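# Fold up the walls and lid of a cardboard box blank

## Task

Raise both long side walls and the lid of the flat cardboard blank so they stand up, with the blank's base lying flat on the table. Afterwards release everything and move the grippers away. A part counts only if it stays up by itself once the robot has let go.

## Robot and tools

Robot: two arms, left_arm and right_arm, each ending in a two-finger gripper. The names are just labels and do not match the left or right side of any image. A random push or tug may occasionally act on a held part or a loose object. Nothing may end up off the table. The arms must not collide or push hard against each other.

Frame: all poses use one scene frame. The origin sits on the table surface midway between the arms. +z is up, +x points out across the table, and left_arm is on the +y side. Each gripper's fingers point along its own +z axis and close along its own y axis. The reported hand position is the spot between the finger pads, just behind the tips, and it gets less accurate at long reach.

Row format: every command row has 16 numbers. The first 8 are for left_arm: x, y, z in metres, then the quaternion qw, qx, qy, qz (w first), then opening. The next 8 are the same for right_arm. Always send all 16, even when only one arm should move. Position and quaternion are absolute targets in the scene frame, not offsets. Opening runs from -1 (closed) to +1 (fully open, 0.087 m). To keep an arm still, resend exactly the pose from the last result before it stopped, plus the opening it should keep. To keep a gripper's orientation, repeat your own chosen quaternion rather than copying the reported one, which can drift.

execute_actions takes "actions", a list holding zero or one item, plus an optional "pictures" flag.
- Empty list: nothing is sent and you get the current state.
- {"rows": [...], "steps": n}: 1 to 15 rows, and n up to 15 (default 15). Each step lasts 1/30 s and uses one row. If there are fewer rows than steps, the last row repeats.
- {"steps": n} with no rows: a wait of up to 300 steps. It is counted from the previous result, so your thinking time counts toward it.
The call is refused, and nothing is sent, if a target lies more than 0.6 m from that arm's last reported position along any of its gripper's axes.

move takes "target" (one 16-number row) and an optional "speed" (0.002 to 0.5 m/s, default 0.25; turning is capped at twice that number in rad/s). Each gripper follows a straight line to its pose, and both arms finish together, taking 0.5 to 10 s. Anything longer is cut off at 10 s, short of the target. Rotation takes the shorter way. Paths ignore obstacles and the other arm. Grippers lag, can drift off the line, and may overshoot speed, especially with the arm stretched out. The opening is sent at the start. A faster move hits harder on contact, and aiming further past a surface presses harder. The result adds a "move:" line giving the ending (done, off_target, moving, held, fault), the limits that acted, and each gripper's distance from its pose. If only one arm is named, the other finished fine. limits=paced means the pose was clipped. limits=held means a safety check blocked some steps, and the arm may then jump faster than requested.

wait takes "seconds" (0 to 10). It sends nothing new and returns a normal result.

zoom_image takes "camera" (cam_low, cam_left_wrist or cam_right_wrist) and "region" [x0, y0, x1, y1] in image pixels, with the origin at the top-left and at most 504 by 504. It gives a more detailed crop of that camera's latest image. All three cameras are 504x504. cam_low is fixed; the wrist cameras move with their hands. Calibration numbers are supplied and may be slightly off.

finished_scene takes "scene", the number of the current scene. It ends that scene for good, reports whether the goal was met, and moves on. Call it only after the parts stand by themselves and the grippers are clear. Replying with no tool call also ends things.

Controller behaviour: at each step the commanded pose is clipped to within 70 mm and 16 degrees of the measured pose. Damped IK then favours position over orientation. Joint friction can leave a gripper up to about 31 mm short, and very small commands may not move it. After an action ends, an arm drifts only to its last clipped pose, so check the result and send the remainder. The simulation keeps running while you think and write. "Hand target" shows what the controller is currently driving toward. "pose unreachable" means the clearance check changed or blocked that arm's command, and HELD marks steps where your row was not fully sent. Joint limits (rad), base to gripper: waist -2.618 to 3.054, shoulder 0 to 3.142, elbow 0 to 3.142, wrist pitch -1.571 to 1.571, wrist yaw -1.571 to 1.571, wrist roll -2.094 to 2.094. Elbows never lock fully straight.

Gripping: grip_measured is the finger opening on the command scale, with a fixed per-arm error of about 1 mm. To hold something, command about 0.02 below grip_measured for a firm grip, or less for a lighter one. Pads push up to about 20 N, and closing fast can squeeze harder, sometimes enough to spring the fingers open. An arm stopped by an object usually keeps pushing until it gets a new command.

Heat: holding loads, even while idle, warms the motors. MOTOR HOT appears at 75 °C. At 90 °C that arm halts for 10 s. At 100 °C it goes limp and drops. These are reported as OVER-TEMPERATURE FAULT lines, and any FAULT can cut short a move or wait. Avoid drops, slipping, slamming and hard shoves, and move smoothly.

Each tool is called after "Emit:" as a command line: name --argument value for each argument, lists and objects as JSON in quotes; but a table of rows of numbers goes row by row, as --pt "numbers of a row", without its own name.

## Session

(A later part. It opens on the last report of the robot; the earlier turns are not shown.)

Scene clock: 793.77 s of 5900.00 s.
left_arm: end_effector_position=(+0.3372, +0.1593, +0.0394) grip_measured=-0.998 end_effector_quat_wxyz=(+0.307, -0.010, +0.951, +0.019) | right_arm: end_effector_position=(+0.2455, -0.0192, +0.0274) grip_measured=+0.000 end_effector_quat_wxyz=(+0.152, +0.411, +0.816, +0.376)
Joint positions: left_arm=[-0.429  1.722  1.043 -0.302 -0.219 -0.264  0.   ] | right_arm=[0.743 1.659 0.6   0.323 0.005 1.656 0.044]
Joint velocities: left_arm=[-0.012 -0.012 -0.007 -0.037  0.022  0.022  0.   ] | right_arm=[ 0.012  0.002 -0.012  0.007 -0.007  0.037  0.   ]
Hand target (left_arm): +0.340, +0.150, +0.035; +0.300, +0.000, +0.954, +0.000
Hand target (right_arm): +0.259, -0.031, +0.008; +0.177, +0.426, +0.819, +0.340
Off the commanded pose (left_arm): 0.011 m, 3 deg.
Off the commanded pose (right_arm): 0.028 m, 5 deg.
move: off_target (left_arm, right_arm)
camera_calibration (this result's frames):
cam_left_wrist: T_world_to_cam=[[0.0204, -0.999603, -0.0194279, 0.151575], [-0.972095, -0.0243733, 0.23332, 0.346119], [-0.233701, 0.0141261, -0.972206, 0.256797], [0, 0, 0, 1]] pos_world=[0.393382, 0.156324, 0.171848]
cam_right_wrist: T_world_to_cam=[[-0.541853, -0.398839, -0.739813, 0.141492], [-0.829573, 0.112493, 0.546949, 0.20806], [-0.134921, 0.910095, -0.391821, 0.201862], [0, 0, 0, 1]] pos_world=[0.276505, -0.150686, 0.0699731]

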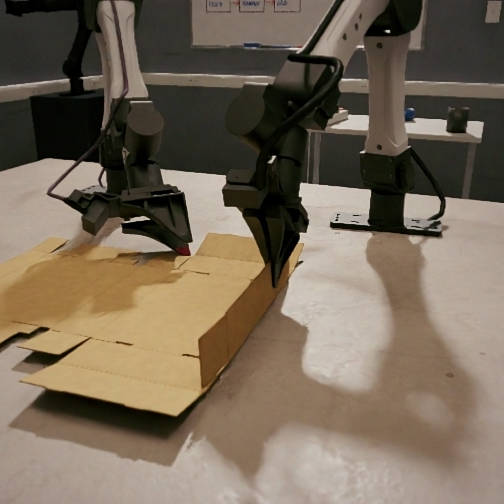

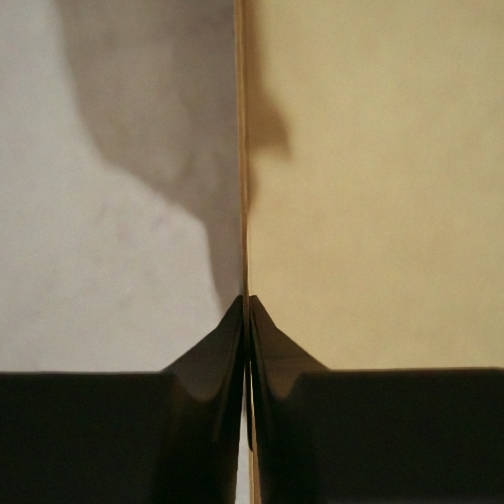

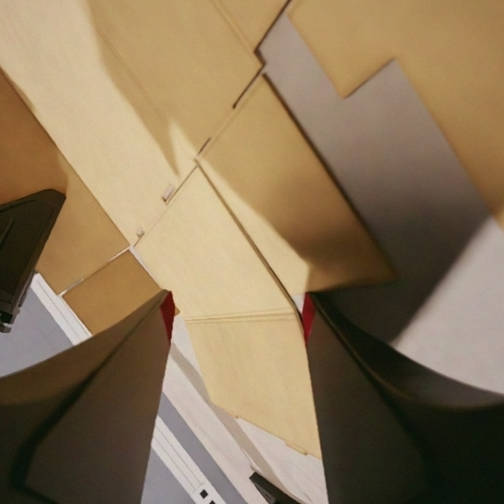

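Emit:
move --target '[0.34,0.15,0.035,0.3,0,0.954,0,-1,0.18,-0.1,0.04,0.177,0.427,0.819,0.34,0]' --speed 0.06

Emit:
move --target '[0.34,0.15,0.035,0.3,0,0.954,0,-1,0.19,-0.085,0.01,0.177,0.427,0.819,0.34,0]' --speed 0.04

Emit:
move --target '[0.34,0.15,0.035,0.3,0,0.954,0,-1,0.27,-0.06,0.01,0.177,0.427,0.819,0.34,0]' --speed 0.03

Scene clock: 803.90 s of 5900.00 s.
left_arm: end_effector_position=(+0.3361, +0.1548, +0.0388) grip_measured=-0.998 end_effector_quat_wxyz=(+0.304, -0.006, +0.953, +0.006) | right_arm: end_effector_position=(+0.1805, -0.0916, +0.0409) grip_measured=+0.000 end_effector_quat_wxyz=(+0.172, +0.426, +0.819, +0.345)
Joint positions: left_arm=[-0.429  1.722  1.043 -0.302 -0.193 -0.264  0.   ] | right_arm=[0.743 1.163 0.334 0.047 0.068 1.655 0.044]
Joint velocities: left_arm=[-0.027 -0.017 -0.017  0.022  0.095 -0.007  0.001] | right_arm=[-0.012 -0.012 -0.007 -0.022 -0.007 -0.051  0.   ]
Hand target (left_arm): +0.340, +0.150, +0.035; +0.300, +0.000, +0.954, -0.000
Hand target (right_arm): +0.179, -0.098, +0.038; +0.177, +0.427, +0.819, +0.340
Off the commanded pose (left_arm): 0.007 m, 1 deg.
Off the commanded pose (right_arm): 0.008 m, 1 deg.
After step 90, 4.87 s passed at rest.
move: done
camera_calibration (this result's frames):
cam_left_wrist: T_world_to_cam=[[0.00567855, -0.999983, 0.00130272, 0.151314], [-0.970735, -0.00519968, 0.240096, 0.341437], [-0.240085, -0.00262799, -0.970748, 0.260763], [0, 0, 0, 1]] pos_world=[0.393191, 0.153772, 0.17096]
cam_right_wrist: T_world_to_cam=[[-0.564123, -0.419721, -0.711055, 0.0882951], [-0.820035, 0.184179, 0.541867, 0.159954], [-0.0964724, 0.88877, -0.448086, 0.257695], [0, 0, 0, 1]] pos_world=[0.205837, -0.221433, 0.0915786]

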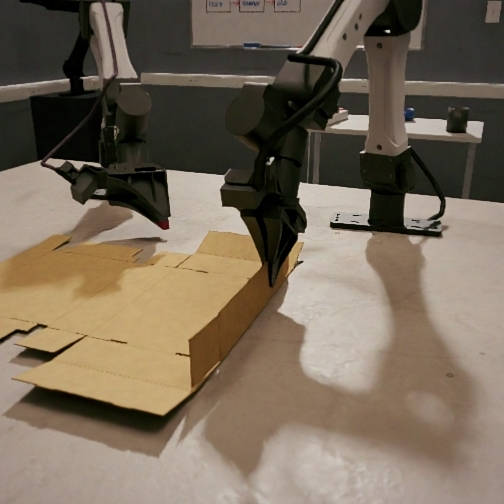

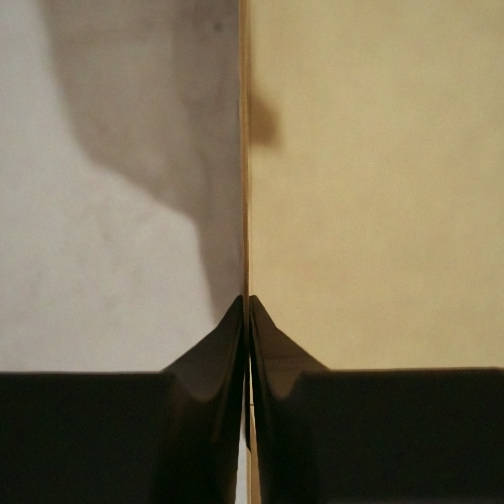

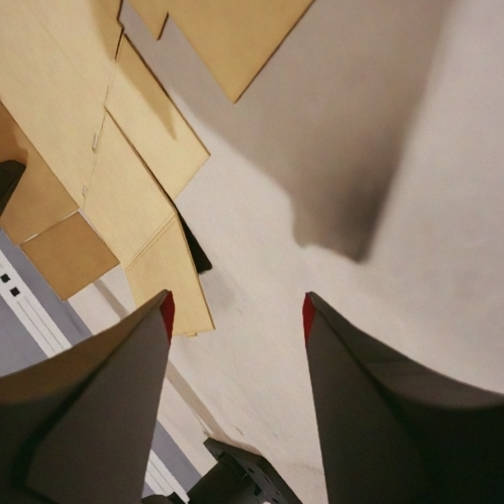

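Scene clock: 805.10 s of 5900.00 s.
left_arm: end_effector_position=(+0.3361, +0.1548, +0.0388) grip_measured=-0.998 end_effector_quat_wxyz=(+0.304, -0.006, +0.953, +0.006) | right_arm: end_effector_position=(+0.1958, -0.0791, +0.0263) grip_measured=+0.000 end_effector_quat_wxyz=(+0.179, +0.424, +0.812, +0.359)
Joint positions: left_arm=[-0.429  1.722  1.043 -0.302 -0.193 -0.264  0.   ] | right_arm=[0.743 1.33  0.325 0.257 0.072 1.655 0.044]
Joint velocities: left_arm=[-0.007  0.002 -0.002  0.051  0.007 -0.051 -0.   ] | right_arm=[ 0.002 -0.012 -0.027  0.081 -0.095  0.022 -0.   ]
Hand target (left_arm): +0.340, +0.150, +0.035; +0.300, -0.000, +0.954, -0.000
Hand target (right_arm): +0.190, -0.086, +0.011; +0.177, +0.427, +0.819, +0.340
Off the commanded pose (left_arm): 0.007 m, 1 deg.
Off the commanded pose (right_arm): 0.018 m, 2 deg.
move: off_target (right_arm)
camera_calibration (this result's frames):
cam_left_wrist: T_world_to_cam=[[0.00567855, -0.999983, 0.00130272, 0.151314], [-0.970735, -0.00519968, 0.240096, 0.341437], [-0.240085, -0.00262799, -0.970748, 0.260763], [0, 0, 0, 1]] pos_world=[0.393191, 0.153772, 0.17096]
cam_right_wrist: T_world_to_cam=[[-0.545798, -0.40352, -0.734355, 0.090145], [-0.833941, 0.176325, 0.522925, 0.180753], [-0.0815254, 0.89782, -0.43275, 0.238904], [0, 0, 0, 1]] pos_world=[0.219415, -0.209989, 0.0750638]

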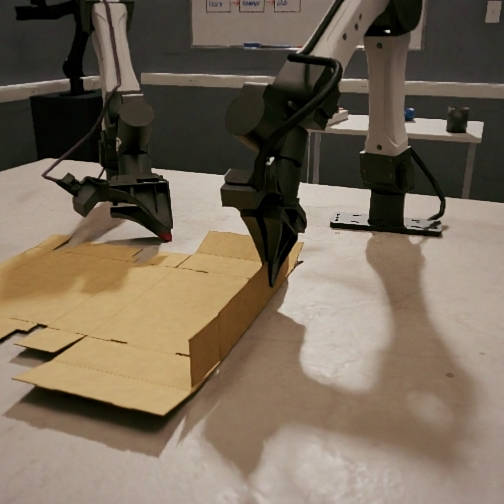

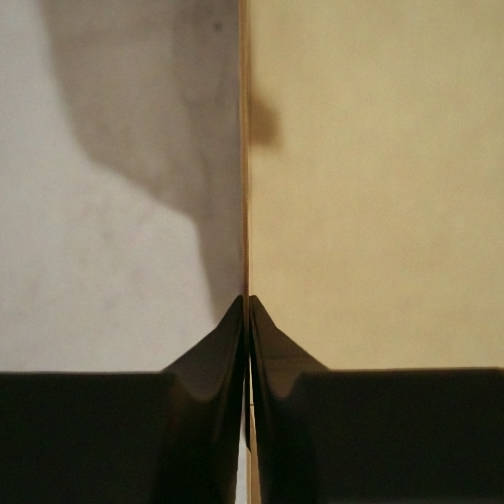

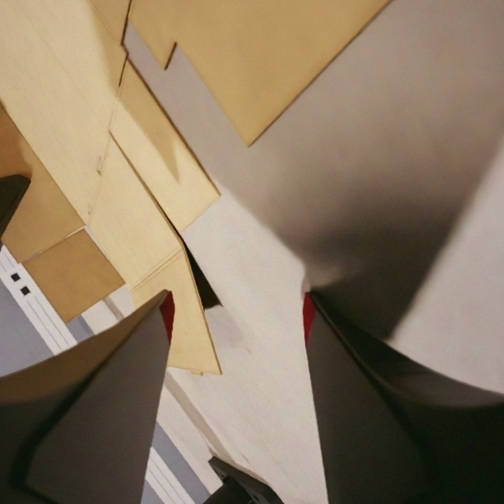

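Scene clock: 807.93 s of 5900.00 s.
left_arm: end_effector_position=(+0.3373, +0.1593, +0.0394) grip_measured=-0.998 end_effector_quat_wxyz=(+0.307, -0.010, +0.951, +0.019) | right_arm: end_effector_position=(+0.2488, -0.0496, +0.0271) grip_measured=+0.000 end_effector_quat_wxyz=(+0.140, +0.408, +0.822, +0.372)
Joint positions: left_arm=[-0.429  1.722  1.043 -0.301 -0.22  -0.264  0.   ] | right_arm=[ 0.63   1.605  0.557  0.291 -0.1    1.577  0.044]
Joint velocities: left_arm=[-0.002 -0.007  0.012 -0.066 -0.037  0.007 -0.001] | right_arm=[-0.007  0.007  0.007  0.066 -0.007 -0.095 -0.   ]
Hand target (left_arm): +0.340, +0.150, +0.035; +0.300, -0.000, +0.954, +0.000
Hand target (right_arm): +0.268, -0.063, +0.013; +0.176, +0.426, +0.819, +0.340
Off the commanded pose (left_arm): 0.011 m, 3 deg.
Off the commanded pose (right_arm): 0.029 m, 6 deg.
move: off_target (left_arm, right_arm)
camera_calibration (this result's frames):
cam_left_wrist: T_world_to_cam=[[0.0206214, -0.999595, -0.019604, 0.151544], [-0.972197, -0.0246232, 0.232868, 0.346295], [-0.233257, 0.0142568, -0.972311, 0.2567], [0, 0, 0, 1]] pos_world=[0.393419, 0.156349, 0.171922]
cam_right_wrist: T_world_to_cam=[[-0.550944, -0.409187, -0.727342, 0.132407], [-0.81918, 0.0987059, 0.564979, 0.210669], [-0.159389, 0.907096, -0.389579, 0.235739], [0, 0, 0, 1]] pos_world=[0.283099, -0.180453, 0.069121]

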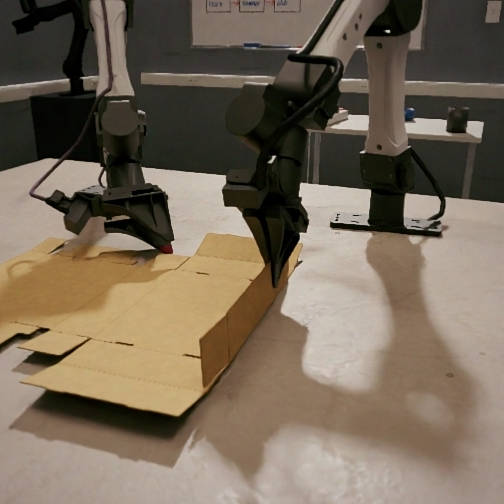

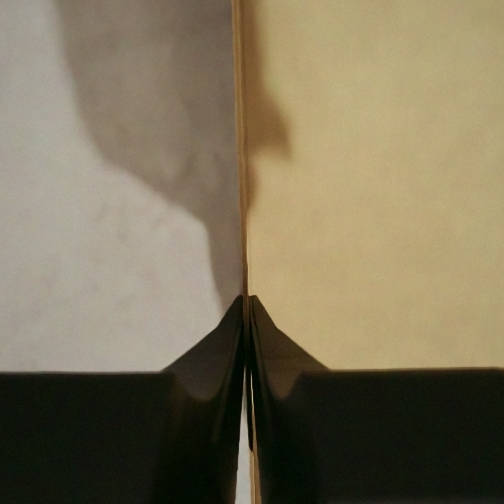

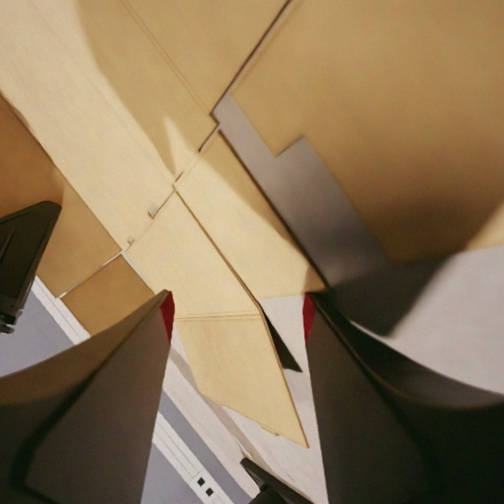

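Emit:
move --target '[0.34,0.15,0.085,0.3,0,0.954,0,-1,0.2,-0.075,0.02,0.177,0.427,0.819,0.34,0]' --speed 0.04

Emit:
move --target '[0.34,0.15,0.085,0.3,0,0.954,0,-1,0.285,-0.05,0.015,0.177,0.427,0.819,0.34,0]' --speed 0.03

Scene clock: 814.17 s of 5900.00 s.
left_arm: end_effector_position=(+0.3353, +0.1545, +0.0683) grip_measured=-0.998 end_effector_quat_wxyz=(+0.287, -0.005, +0.958, +0.010) | right_arm: end_effector_position=(+0.2103, -0.0671, +0.0272) grip_measured=+0.000 end_effector_quat_wxyz=(+0.181, +0.424, +0.813, +0.356)
Joint positions: left_arm=[-0.429  1.703  1.162 -0.476 -0.19  -0.266  0.   ] | right_arm=[0.743 1.415 0.395 0.268 0.077 1.654 0.044]
Joint velocities: left_arm=[-0.002 -0.007 -0.007 -0.081 -0.007 -0.022 -0.   ] | right_arm=[ 0.007 -0.007  0.012 -0.095  0.022 -0.022  0.001]
Hand target (left_arm): +0.339, +0.150, +0.085; +0.300, -0.000, +0.954, +0.000
Hand target (right_arm): +0.200, -0.074, +0.019; +0.177, +0.427, +0.819, +0.340
Off the commanded pose (left_arm): 0.018 m, 2 deg.
Off the commanded pose (right_arm): 0.015 m, 2 deg.
After step 90, 1.57 s passed at rest.
move: off_target (left_arm, right_arm)
camera_calibration (this result's frames):
cam_left_wrist: T_world_to_cam=[[0.00602832, -0.999961, -0.00651171, 0.151382], [-0.961694, -0.00758204, 0.274021, 0.328553], [-0.274059, 0.00461039, -0.961702, 0.298814], [0, 0, 0, 1]] pos_world=[0.396947, 0.15249, 0.198326]
cam_right_wrist: T_world_to_cam=[[-0.546298, -0.407215, -0.731939, 0.103396], [-0.833727, 0.180536, 0.521829, 0.190459], [-0.0803553, 0.895311, -0.438133, 0.229381], [0, 0, 0, 1]] pos_world=[0.233708, -0.197648, 0.0767919]

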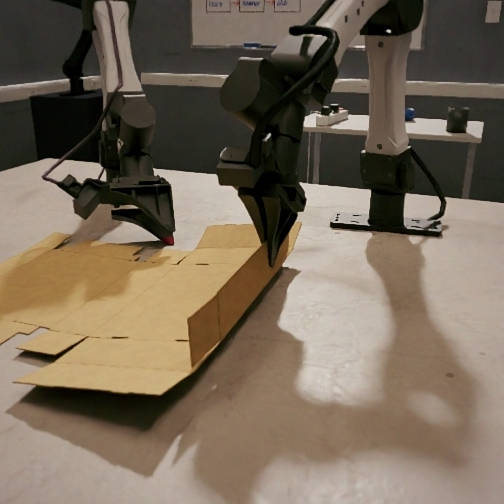

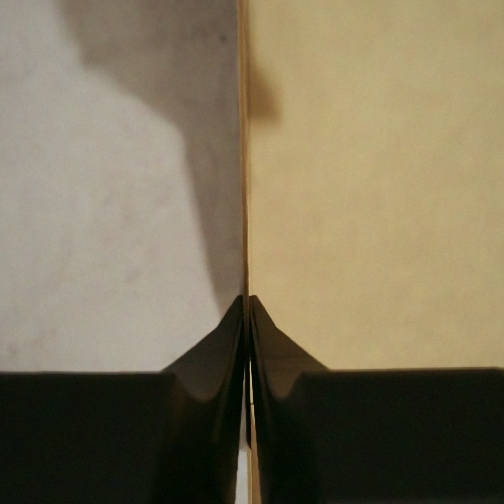

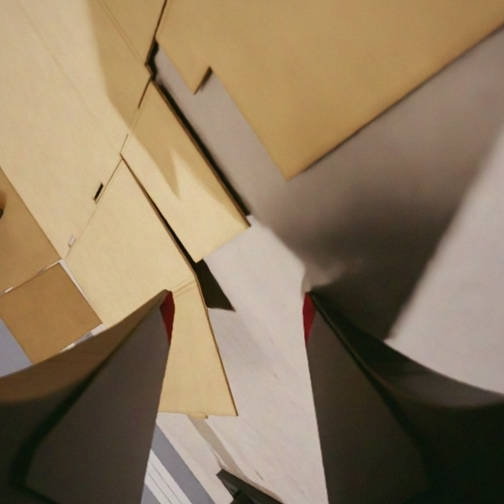

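Scene clock: 816.97 s of 5900.00 s.
left_arm: end_effector_position=(+0.3376, +0.1647, +0.0694) grip_measured=-0.996 end_effector_quat_wxyz=(+0.293, -0.014, +0.955, +0.034) | right_arm: end_effector_position=(+0.2570, -0.0424, +0.0271) grip_measured=+0.000 end_effector_quat_wxyz=(+0.130, +0.410, +0.828, +0.360)
Joint positions: left_arm=[-0.424  1.703  1.162 -0.476 -0.24  -0.266  0.   ] | right_arm=[ 0.63   1.646  0.631  0.225 -0.108  1.575  0.044]
Joint velocities: left_arm=[ 0.007  0.012 -0.012  0.007  0.007 -0.066 -0.001] | right_arm=[-0.012  0.012  0.002 -0.066  0.051  0.022 -0.001]
Hand target (left_arm): +0.339, +0.150, +0.085; +0.301, +0.000, +0.954, +0.001
Hand target (right_arm): +0.283, -0.053, +0.018; +0.176, +0.427, +0.819, +0.340
Off the commanded pose (left_arm): 0.022 m, 4 deg.
Off the commanded pose (right_arm): 0.031 m, 6 deg.
move: off_target (left_arm, right_arm)
camera_calibration (this result's frames):
cam_left_wrist: T_world_to_cam=[[0.0370211, -0.998231, -0.0465224, 0.153605], [-0.964156, -0.04792, 0.260972, 0.338907], [-0.262739, 0.0351934, -0.964225, 0.291758], [0, 0, 0, 1]] pos_world=[0.397729, 0.159306, 0.200021]
cam_right_wrist: T_world_to_cam=[[-0.568557, -0.423988, -0.704966, 0.143176], [-0.803389, 0.101852, 0.586678, 0.212118], [-0.176942, 0.899922, -0.398536, 0.234953], [0, 0, 0, 1]] pos_world=[0.29339, -0.172339, 0.0701259]

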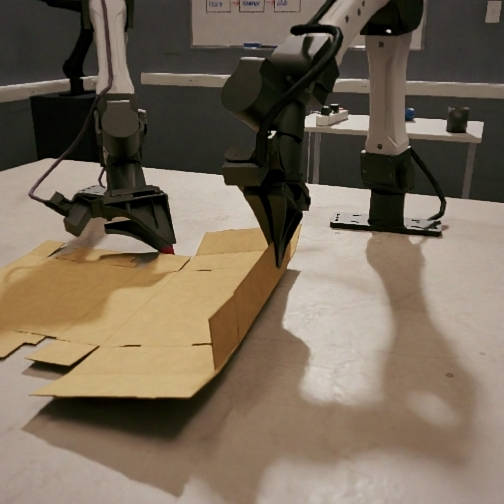

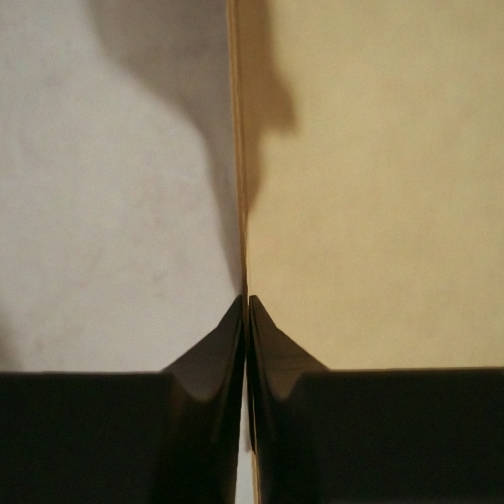

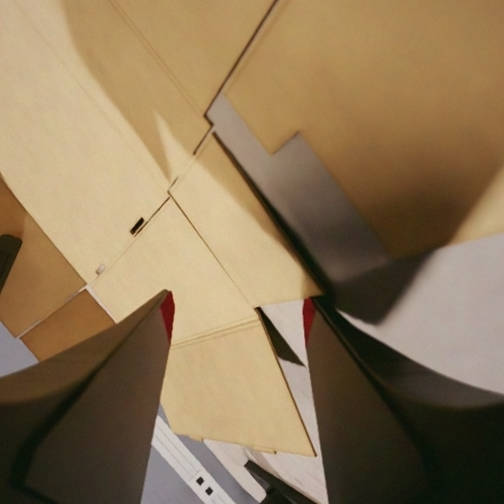

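Emit:
move --target '[0.34,0.15,0.13,0.3,0,0.954,0,-1,0.21,-0.065,0.02,0.177,0.427,0.819,0.34,0]' --speed 0.04

Emit:
move --target '[0.34,0.15,0.13,0.3,0,0.954,0,-1,0.285,-0.04,0.015,0.177,0.427,0.819,0.34,0]' --speed 0.03

Scene clock: 824.33 s of 5900.00 s.
left_arm: end_effector_position=(+0.3353, +0.1563, +0.1116) grip_measured=-0.998 end_effector_quat_wxyz=(+0.282, -0.008, +0.959, +0.012) | right_arm: end_effector_position=(+0.2209, -0.0577, +0.0273) grip_measured=+0.000 end_effector_quat_wxyz=(+0.181, +0.426, +0.813, +0.354)
Joint positions: left_arm=[-0.424  1.674  1.31  -0.662 -0.189 -0.267  0.   ] | right_arm=[0.746 1.476 0.449 0.27  0.081 1.658 0.044]
Joint velocities: left_arm=[-0.002  0.012 -0.017 -0.081  0.037 -0.022 -0.001] | right_arm=[-0.012 -0.002 -0.007  0.037 -0.051  0.037 -0.   ]
Hand target (left_arm): +0.338, +0.151, +0.130; +0.300, +0.000, +0.954, -0.000
Hand target (right_arm): +0.210, -0.064, +0.019; +0.177, +0.427, +0.819, +0.340
Off the commanded pose (left_arm): 0.020 m, 3 deg.
Off the commanded pose (right_arm): 0.015 m, 2 deg.
After step 90, 2.50 s passed at rest.
move: off_target (left_arm, right_arm)
camera_calibration (this result's frames):
cam_left_wrist: T_world_to_cam=[[0.0115946, -0.999901, -0.00795003, 0.151717], [-0.958825, -0.0133738, 0.283682, 0.315572], [-0.28376, 0.00433352, -0.958885, 0.343402], [0, 0, 0, 1]] pos_world=[0.398264, 0.154434, 0.240967]
cam_right_wrist: T_world_to_cam=[[-0.550392, -0.406869, -0.729059, 0.113853], [-0.831249, 0.185399, 0.524072, 0.197228], [-0.0780618, 0.894475, -0.440251, 0.221377], [0, 0, 0, 1]] pos_world=[0.24389, -0.188259, 0.0771053]

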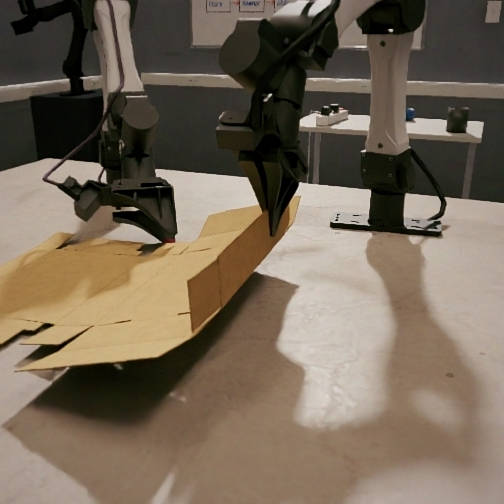

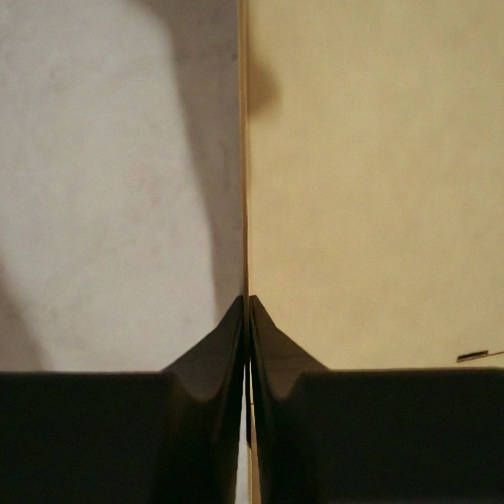

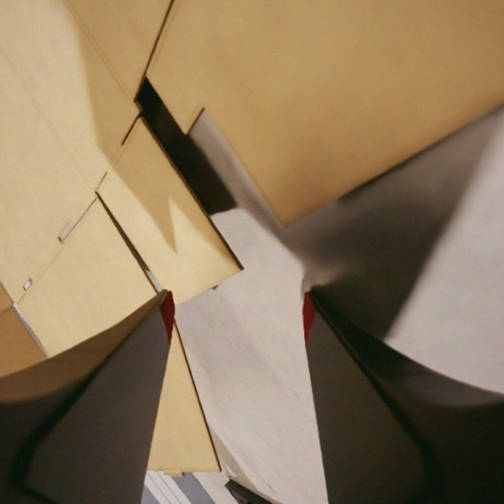

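Scene clock: 826.87 s of 5900.00 s.
left_arm: end_effector_position=(+0.3354, +0.1572, +0.1117) grip_measured=-0.998 end_effector_quat_wxyz=(+0.283, -0.008, +0.959, +0.014) | right_arm: end_effector_position=(+0.2707, -0.0310, +0.0282) grip_measured=+0.000 end_effector_quat_wxyz=(+0.155, +0.414, +0.819, +0.365)
Joint positions: left_arm=[-0.424  1.674  1.31  -0.663 -0.194 -0.267  0.   ] | right_arm=[ 0.661  1.693  0.667  0.271 -0.042  1.597  0.044]
Joint velocities: left_arm=[-0.007  0.017  0.012 -0.095 -0.022 -0.081  0.   ] | right_arm=[-0.002  0.002  0.002 -0.037 -0.007 -0.007 -0.   ]
Hand target (left_arm): +0.339, +0.150, +0.130; +0.300, +0.000, +0.954, +0.000
Hand target (right_arm): +0.284, -0.042, +0.017; +0.177, +0.427, +0.819, +0.340
Off the commanded pose (left_arm): 0.020 m, 3 deg.
Off the commanded pose (right_arm): 0.021 m, 4 deg.
move: off_target (left_arm, right_arm)
camera_calibration (this result's frames):
cam_left_wrist: T_world_to_cam=[[0.0143692, -0.99982, -0.0124098, 0.152204], [-0.959068, -0.0172917, 0.282648, 0.316508], [-0.282812, 0.00784044, -0.959143, 0.34266], [0, 0, 0, 1]] pos_world=[0.398274, 0.154963, 0.241089]
cam_right_wrist: T_world_to_cam=[[-0.549906, -0.409878, -0.727738, 0.152522], [-0.8249, 0.129938, 0.550142, 0.229062], [-0.130931, 0.902838, -0.409562, 0.21549], [0, 0, 0, 1]] pos_world=[0.30104, -0.161801, 0.0732365]

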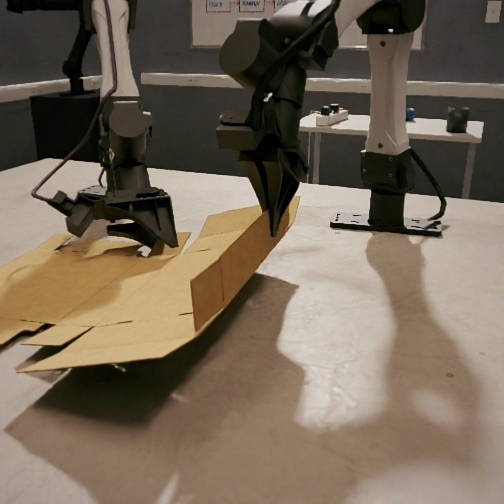

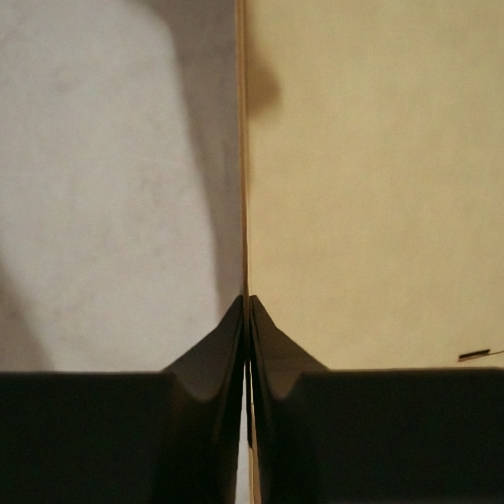

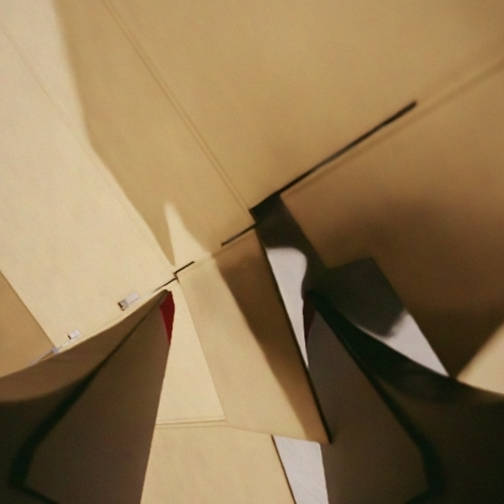

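Emit:
move --target '[0.34,0.15,0.03,0.3,0,0.954,0,-1,0.27,-0.045,0.035,0.3,0.3,0.82,0.37,-0.4]' --speed 0.04

Emit:
move --target '[0.34,0.15,0.03,0.3,0,0.954,0,-1,0.27,-0.04,0.035,0.417,0.195,0.804,0.375,-1]' --speed 0.04

Scene clock: 838.53 s of 5900.00 s.
left_arm: end_effector_position=(+0.3411, +0.1530, +0.0385) grip_measured=-0.998 end_effector_quat_wxyz=(+0.298, -0.008, +0.955, +0.003) | right_arm: end_effector_position=(+0.2706, -0.0469, +0.0247) grip_measured=-0.400 end_effector_quat_wxyz=(+0.288, +0.309, +0.832, +0.360)
Joint positions: left_arm=[-0.424  1.747  1.077 -0.32  -0.181 -0.267  0.   ] | right_arm=[0.703 1.665 0.529 0.518 0.119 1.336 0.026]
Joint velocities: left_arm=[ 0.017 -0.007 -0.012  0.037 -0.007  0.007 -0.   ] | right_arm=[-0.007  0.002 -0.002 -0.051  0.066 -0.051 -0.001]
Hand target (left_arm): +0.342, +0.149, +0.030; +0.300, +0.000, +0.954, +0.000
Hand target (right_arm): +0.270, -0.045, +0.034; +0.301, +0.301, +0.825, +0.372
Off the commanded pose (left_arm): 0.009 m, 1 deg.
Off the commanded pose (right_arm): 0.011 m, 2 deg.
After step 90, 3.80 s passed at rest.
move: off_target (right_arm)
camera_calibration (this result's frames):
cam_left_wrist: T_world_to_cam=[[0.00729049, -0.999925, 0.00980723, 0.148558], [-0.96768, -0.00458241, 0.25214, 0.344734], [-0.252076, -0.0113285, -0.967641, 0.266944], [0, 0, 0, 1]] pos_world=[0.399799, 0.153151, 0.169928]
cam_right_wrist: T_world_to_cam=[[-0.29201, -0.567908, -0.769552, 0.0672696], [-0.95449, 0.122019, 0.27214, 0.274482], [-0.0606505, 0.813998, -0.577693, 0.20932], [0, 0, 0, 1]] pos_world=[0.294329, -0.165675, 0.0979928]

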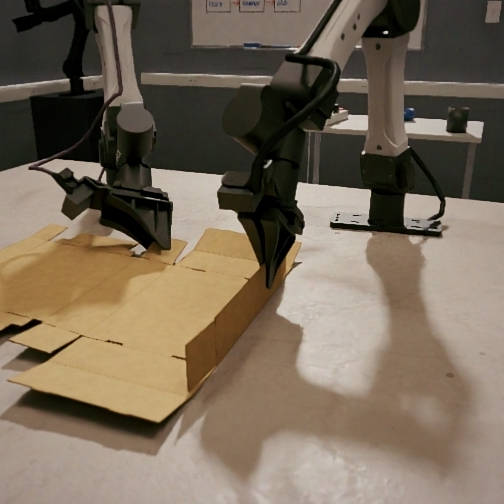

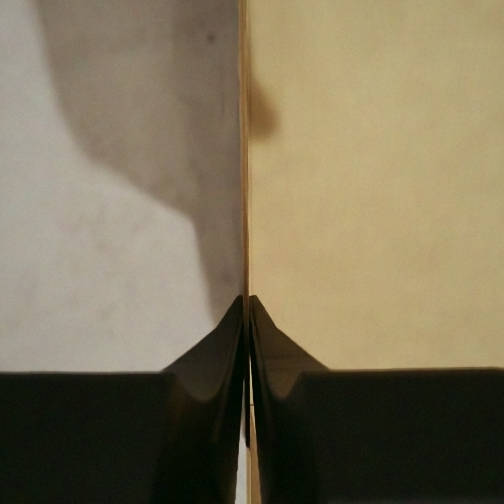

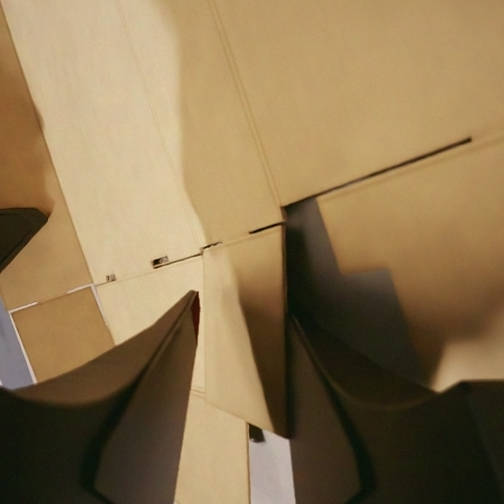

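Scene clock: 843.17 s of 5900.00 s.
left_arm: end_effector_position=(+0.3459, +0.1535, +0.0408) grip_measured=-0.998 end_effector_quat_wxyz=(+0.309, -0.009, +0.951, +0.006) | right_arm: end_effector_position=(+0.2740, -0.0402, +0.0396) grip_measured=-0.979 end_effector_quat_wxyz=(+0.410, +0.207, +0.803, +0.379)
Joint positions: left_arm=[-0.425  1.747  1.077 -0.3   -0.193 -0.265  0.   ] | right_arm=[0.771 1.722 0.427 0.897 0.239 1.097 0.001]
Joint velocities: left_arm=[ 0.032  0.007 -0.027  0.037 -0.037 -0.022 -0.001] | right_arm=[ 0.002  0.002 -0.007  0.066  0.051 -0.066  0.   ]
Hand target (left_arm): +0.340, +0.150, +0.030; +0.300, +0.000, +0.954, +0.000
Hand target (right_arm): +0.270, -0.040, +0.035; +0.417, +0.195, +0.805, +0.375
Off the commanded pose (left_arm): 0.013 m, 2 deg.
Off the commanded pose (right_arm): 0.006 m, 2 deg.
move: off_target (left_arm)
camera_calibration (this result's frames):
cam_left_wrist: T_world_to_cam=[[0.0109893, -0.999928, 0.00474978, 0.147958], [-0.972949, -0.00959639, 0.230823, 0.352211], [-0.23076, -0.00715788, -0.972984, 0.262583], [0, 0, 0, 1]] pos_world=[0.401651, 0.153206, 0.173488]
cam_right_wrist: T_world_to_cam=[[-0.00682276, -0.643027, -0.765813, 0.00220662], [-0.99776, 0.0553378, -0.037576, 0.294323], [0.0665408, 0.763841, -0.641965, 0.178398], [0, 0, 0, 1]] pos_world=[0.281808, -0.151136, 0.127275]

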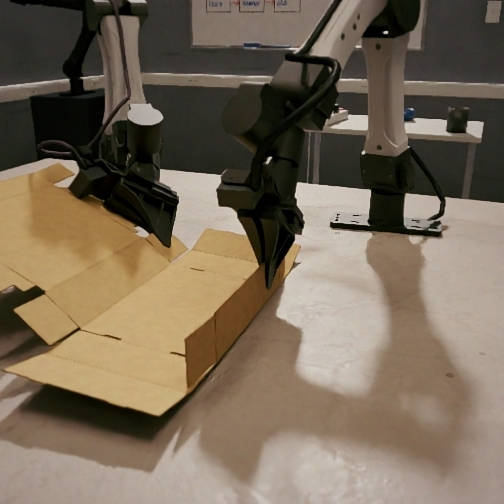

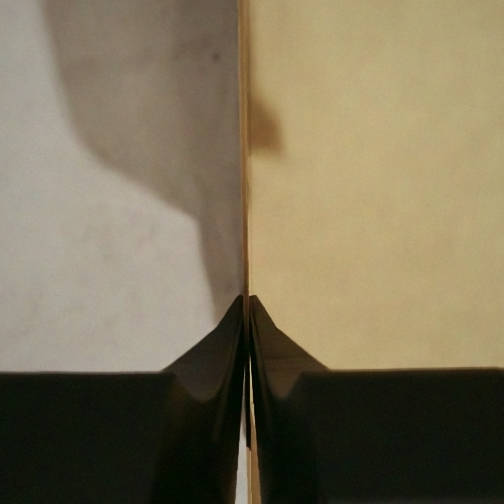

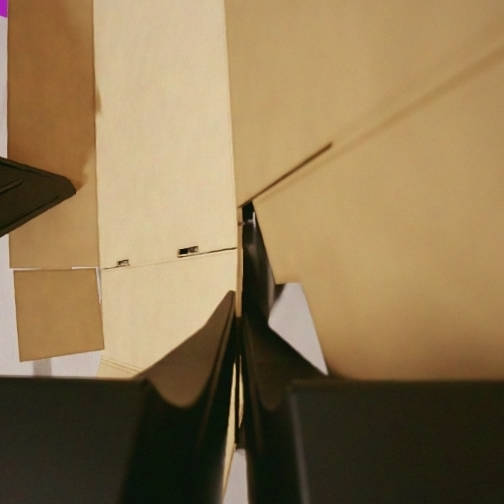

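Emit:
move --target '[0.34,0.15,0.03,0.3,0,0.954,0,-1,0.272,-0.01,0.045,0.46,0,0.887,0,-1]' --speed 0.15

Emit:
move --target '[0.34,0.15,0.03,0.3,0,0.954,0,-1,0.272,0.014,0.036,0.432,-0.157,0.834,-0.303,-1]' --speed 0.15

Scene clock: 851.87 s of 5900.00 s.
left_arm: end_effector_position=(+0.3458, +0.1566, +0.0399) grip_measured=-0.998 end_effector_quat_wxyz=(+0.310, -0.011, +0.951, +0.014) | right_arm: end_effector_position=(+0.2762, -0.0139, +0.0490) grip_measured=-0.978 end_effector_quat_wxyz=(+0.465, +0.024, +0.885, +0.014)
Joint positions: left_arm=[-0.425  1.747  1.072 -0.297 -0.21  -0.264  0.   ] | right_arm=[ 1.037  1.837  1.071 -0.153  0.776  0.8    0.001]
Joint velocities: left_arm=[-0.007 -0.012  0.007 -0.022 -0.081  0.007 -0.001] | right_arm=[ 0.002  0.002  0.017 -0.037 -0.007 -0.051 -0.   ]
Hand target (left_arm): +0.340, +0.150, +0.030; +0.300, -0.000, +0.954, +0.000
Hand target (right_arm): +0.273, -0.011, +0.045; +0.459, +0.002, +0.888, +0.001
Off the commanded pose (left_arm): 0.013 m, 2 deg.
Off the commanded pose (right_arm): 0.007 m, 3 deg.
After step 90, 2.37 s passed at rest.
move: off_target (left_arm, right_arm)
camera_calibration (this result's frames):
cam_left_wrist: T_world_to_cam=[[0.0198585, -0.99976, -0.00920454, 0.148551], [-0.973511, -0.0214328, 0.227634, 0.35454], [-0.227776, 0.00444027, -0.973703, 0.258871], [0, 0, 0, 1]] pos_world=[0.401164, 0.154965, 0.172725]
cam_right_wrist: T_world_to_cam=[[-0.0162708, -0.999518, -0.0264416, -0.0122378], [-0.996621, 0.0183417, -0.0800677, 0.2967], [0.0805141, 0.0250495, -0.996439, 0.16744], [0, 0, 0, 1]] pos_world=[0.282017, -0.0218682, 0.190277]

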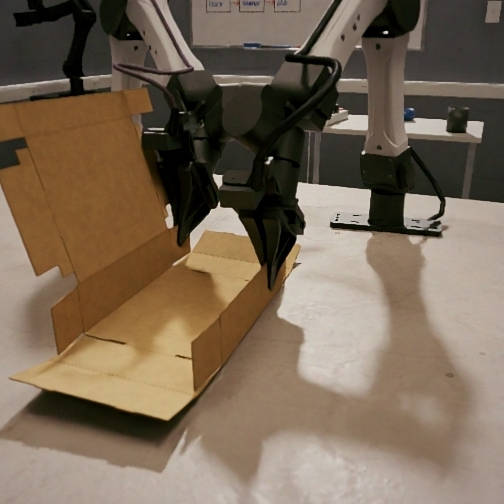

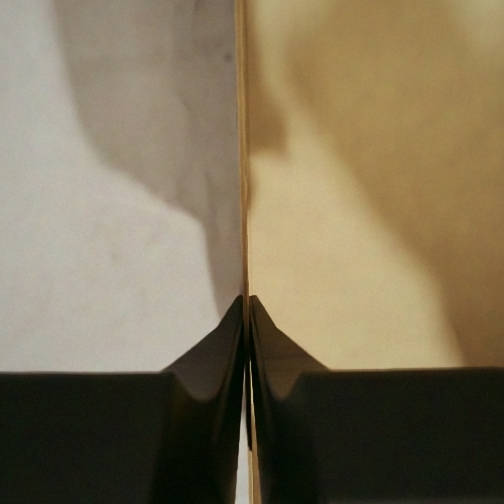

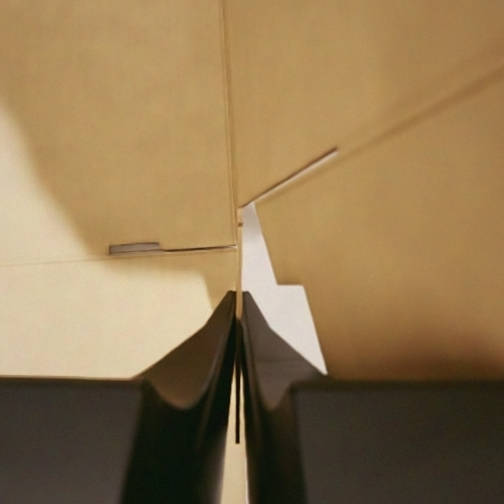

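Scene clock: 854.77 s of 5900.00 s.
left_arm: end_effector_position=(+0.3482, +0.1670, +0.0386) grip_measured=-0.998 end_effector_quat_wxyz=(+0.307, -0.028, +0.951, +0.006) | right_arm: end_effector_position=(+0.2830, +0.0134, +0.0438) grip_measured=-0.974 end_effector_quat_wxyz=(+0.460, -0.076, +0.847, -0.257)
Joint positions: left_arm=[-0.385  1.747  1.068 -0.292 -0.181 -0.269  0.   ] | right_arm=[ 1.15   2.365  1.835 -1.005  1.11   0.931  0.001]
Joint velocities: left_arm=[ 0.007  0.002  0.002 -0.007  0.022  0.037  0.001] | right_arm=[ 0.012  0.022  0.042 -0.095 -0.051  0.095  0.001]
Hand target (left_arm): +0.340, +0.151, +0.030; +0.300, -0.000, +0.954, -0.000
Hand target (right_arm): +0.273, +0.014, +0.037; +0.434, -0.153, +0.835, -0.301
Off the commanded pose (left_arm): 0.021 m, 3 deg.
Off the commanded pose (right_arm): 0.014 m, 11 deg.
move: off_target (left_arm, right_arm)
camera_calibration (this result's frames):
cam_left_wrist: T_world_to_cam=[[0.0466968, -0.998777, 0.0162601, 0.148368], [-0.971415, -0.0416127, 0.23371, 0.359796], [-0.232748, -0.0267088, -0.97217, 0.264976], [0, 0, 0, 1]] pos_world=[0.404255, 0.170236, 0.171101]
cam_right_wrist: T_world_to_cam=[[-0.0950244, -0.846552, 0.523756, 0.0111716], [-0.99258, 0.0404799, -0.114655, 0.302645], [0.0758594, -0.530765, -0.844117, 0.163101], [0, 0, 0, 1]] pos_world=[0.289088, 0.0837747, 0.166525]

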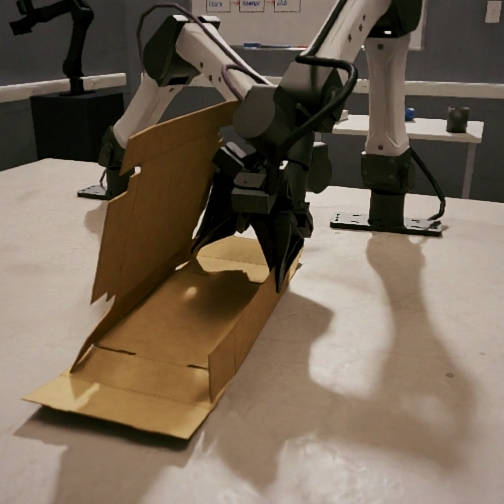

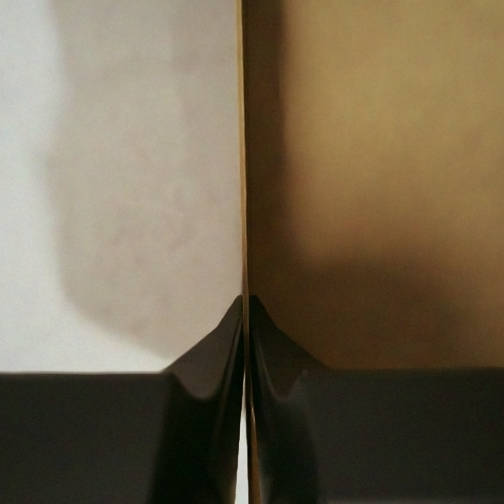

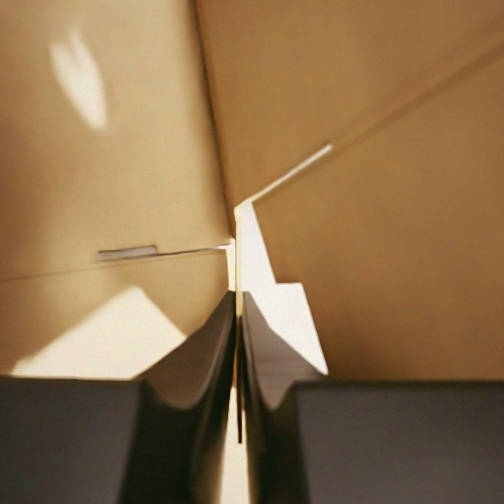

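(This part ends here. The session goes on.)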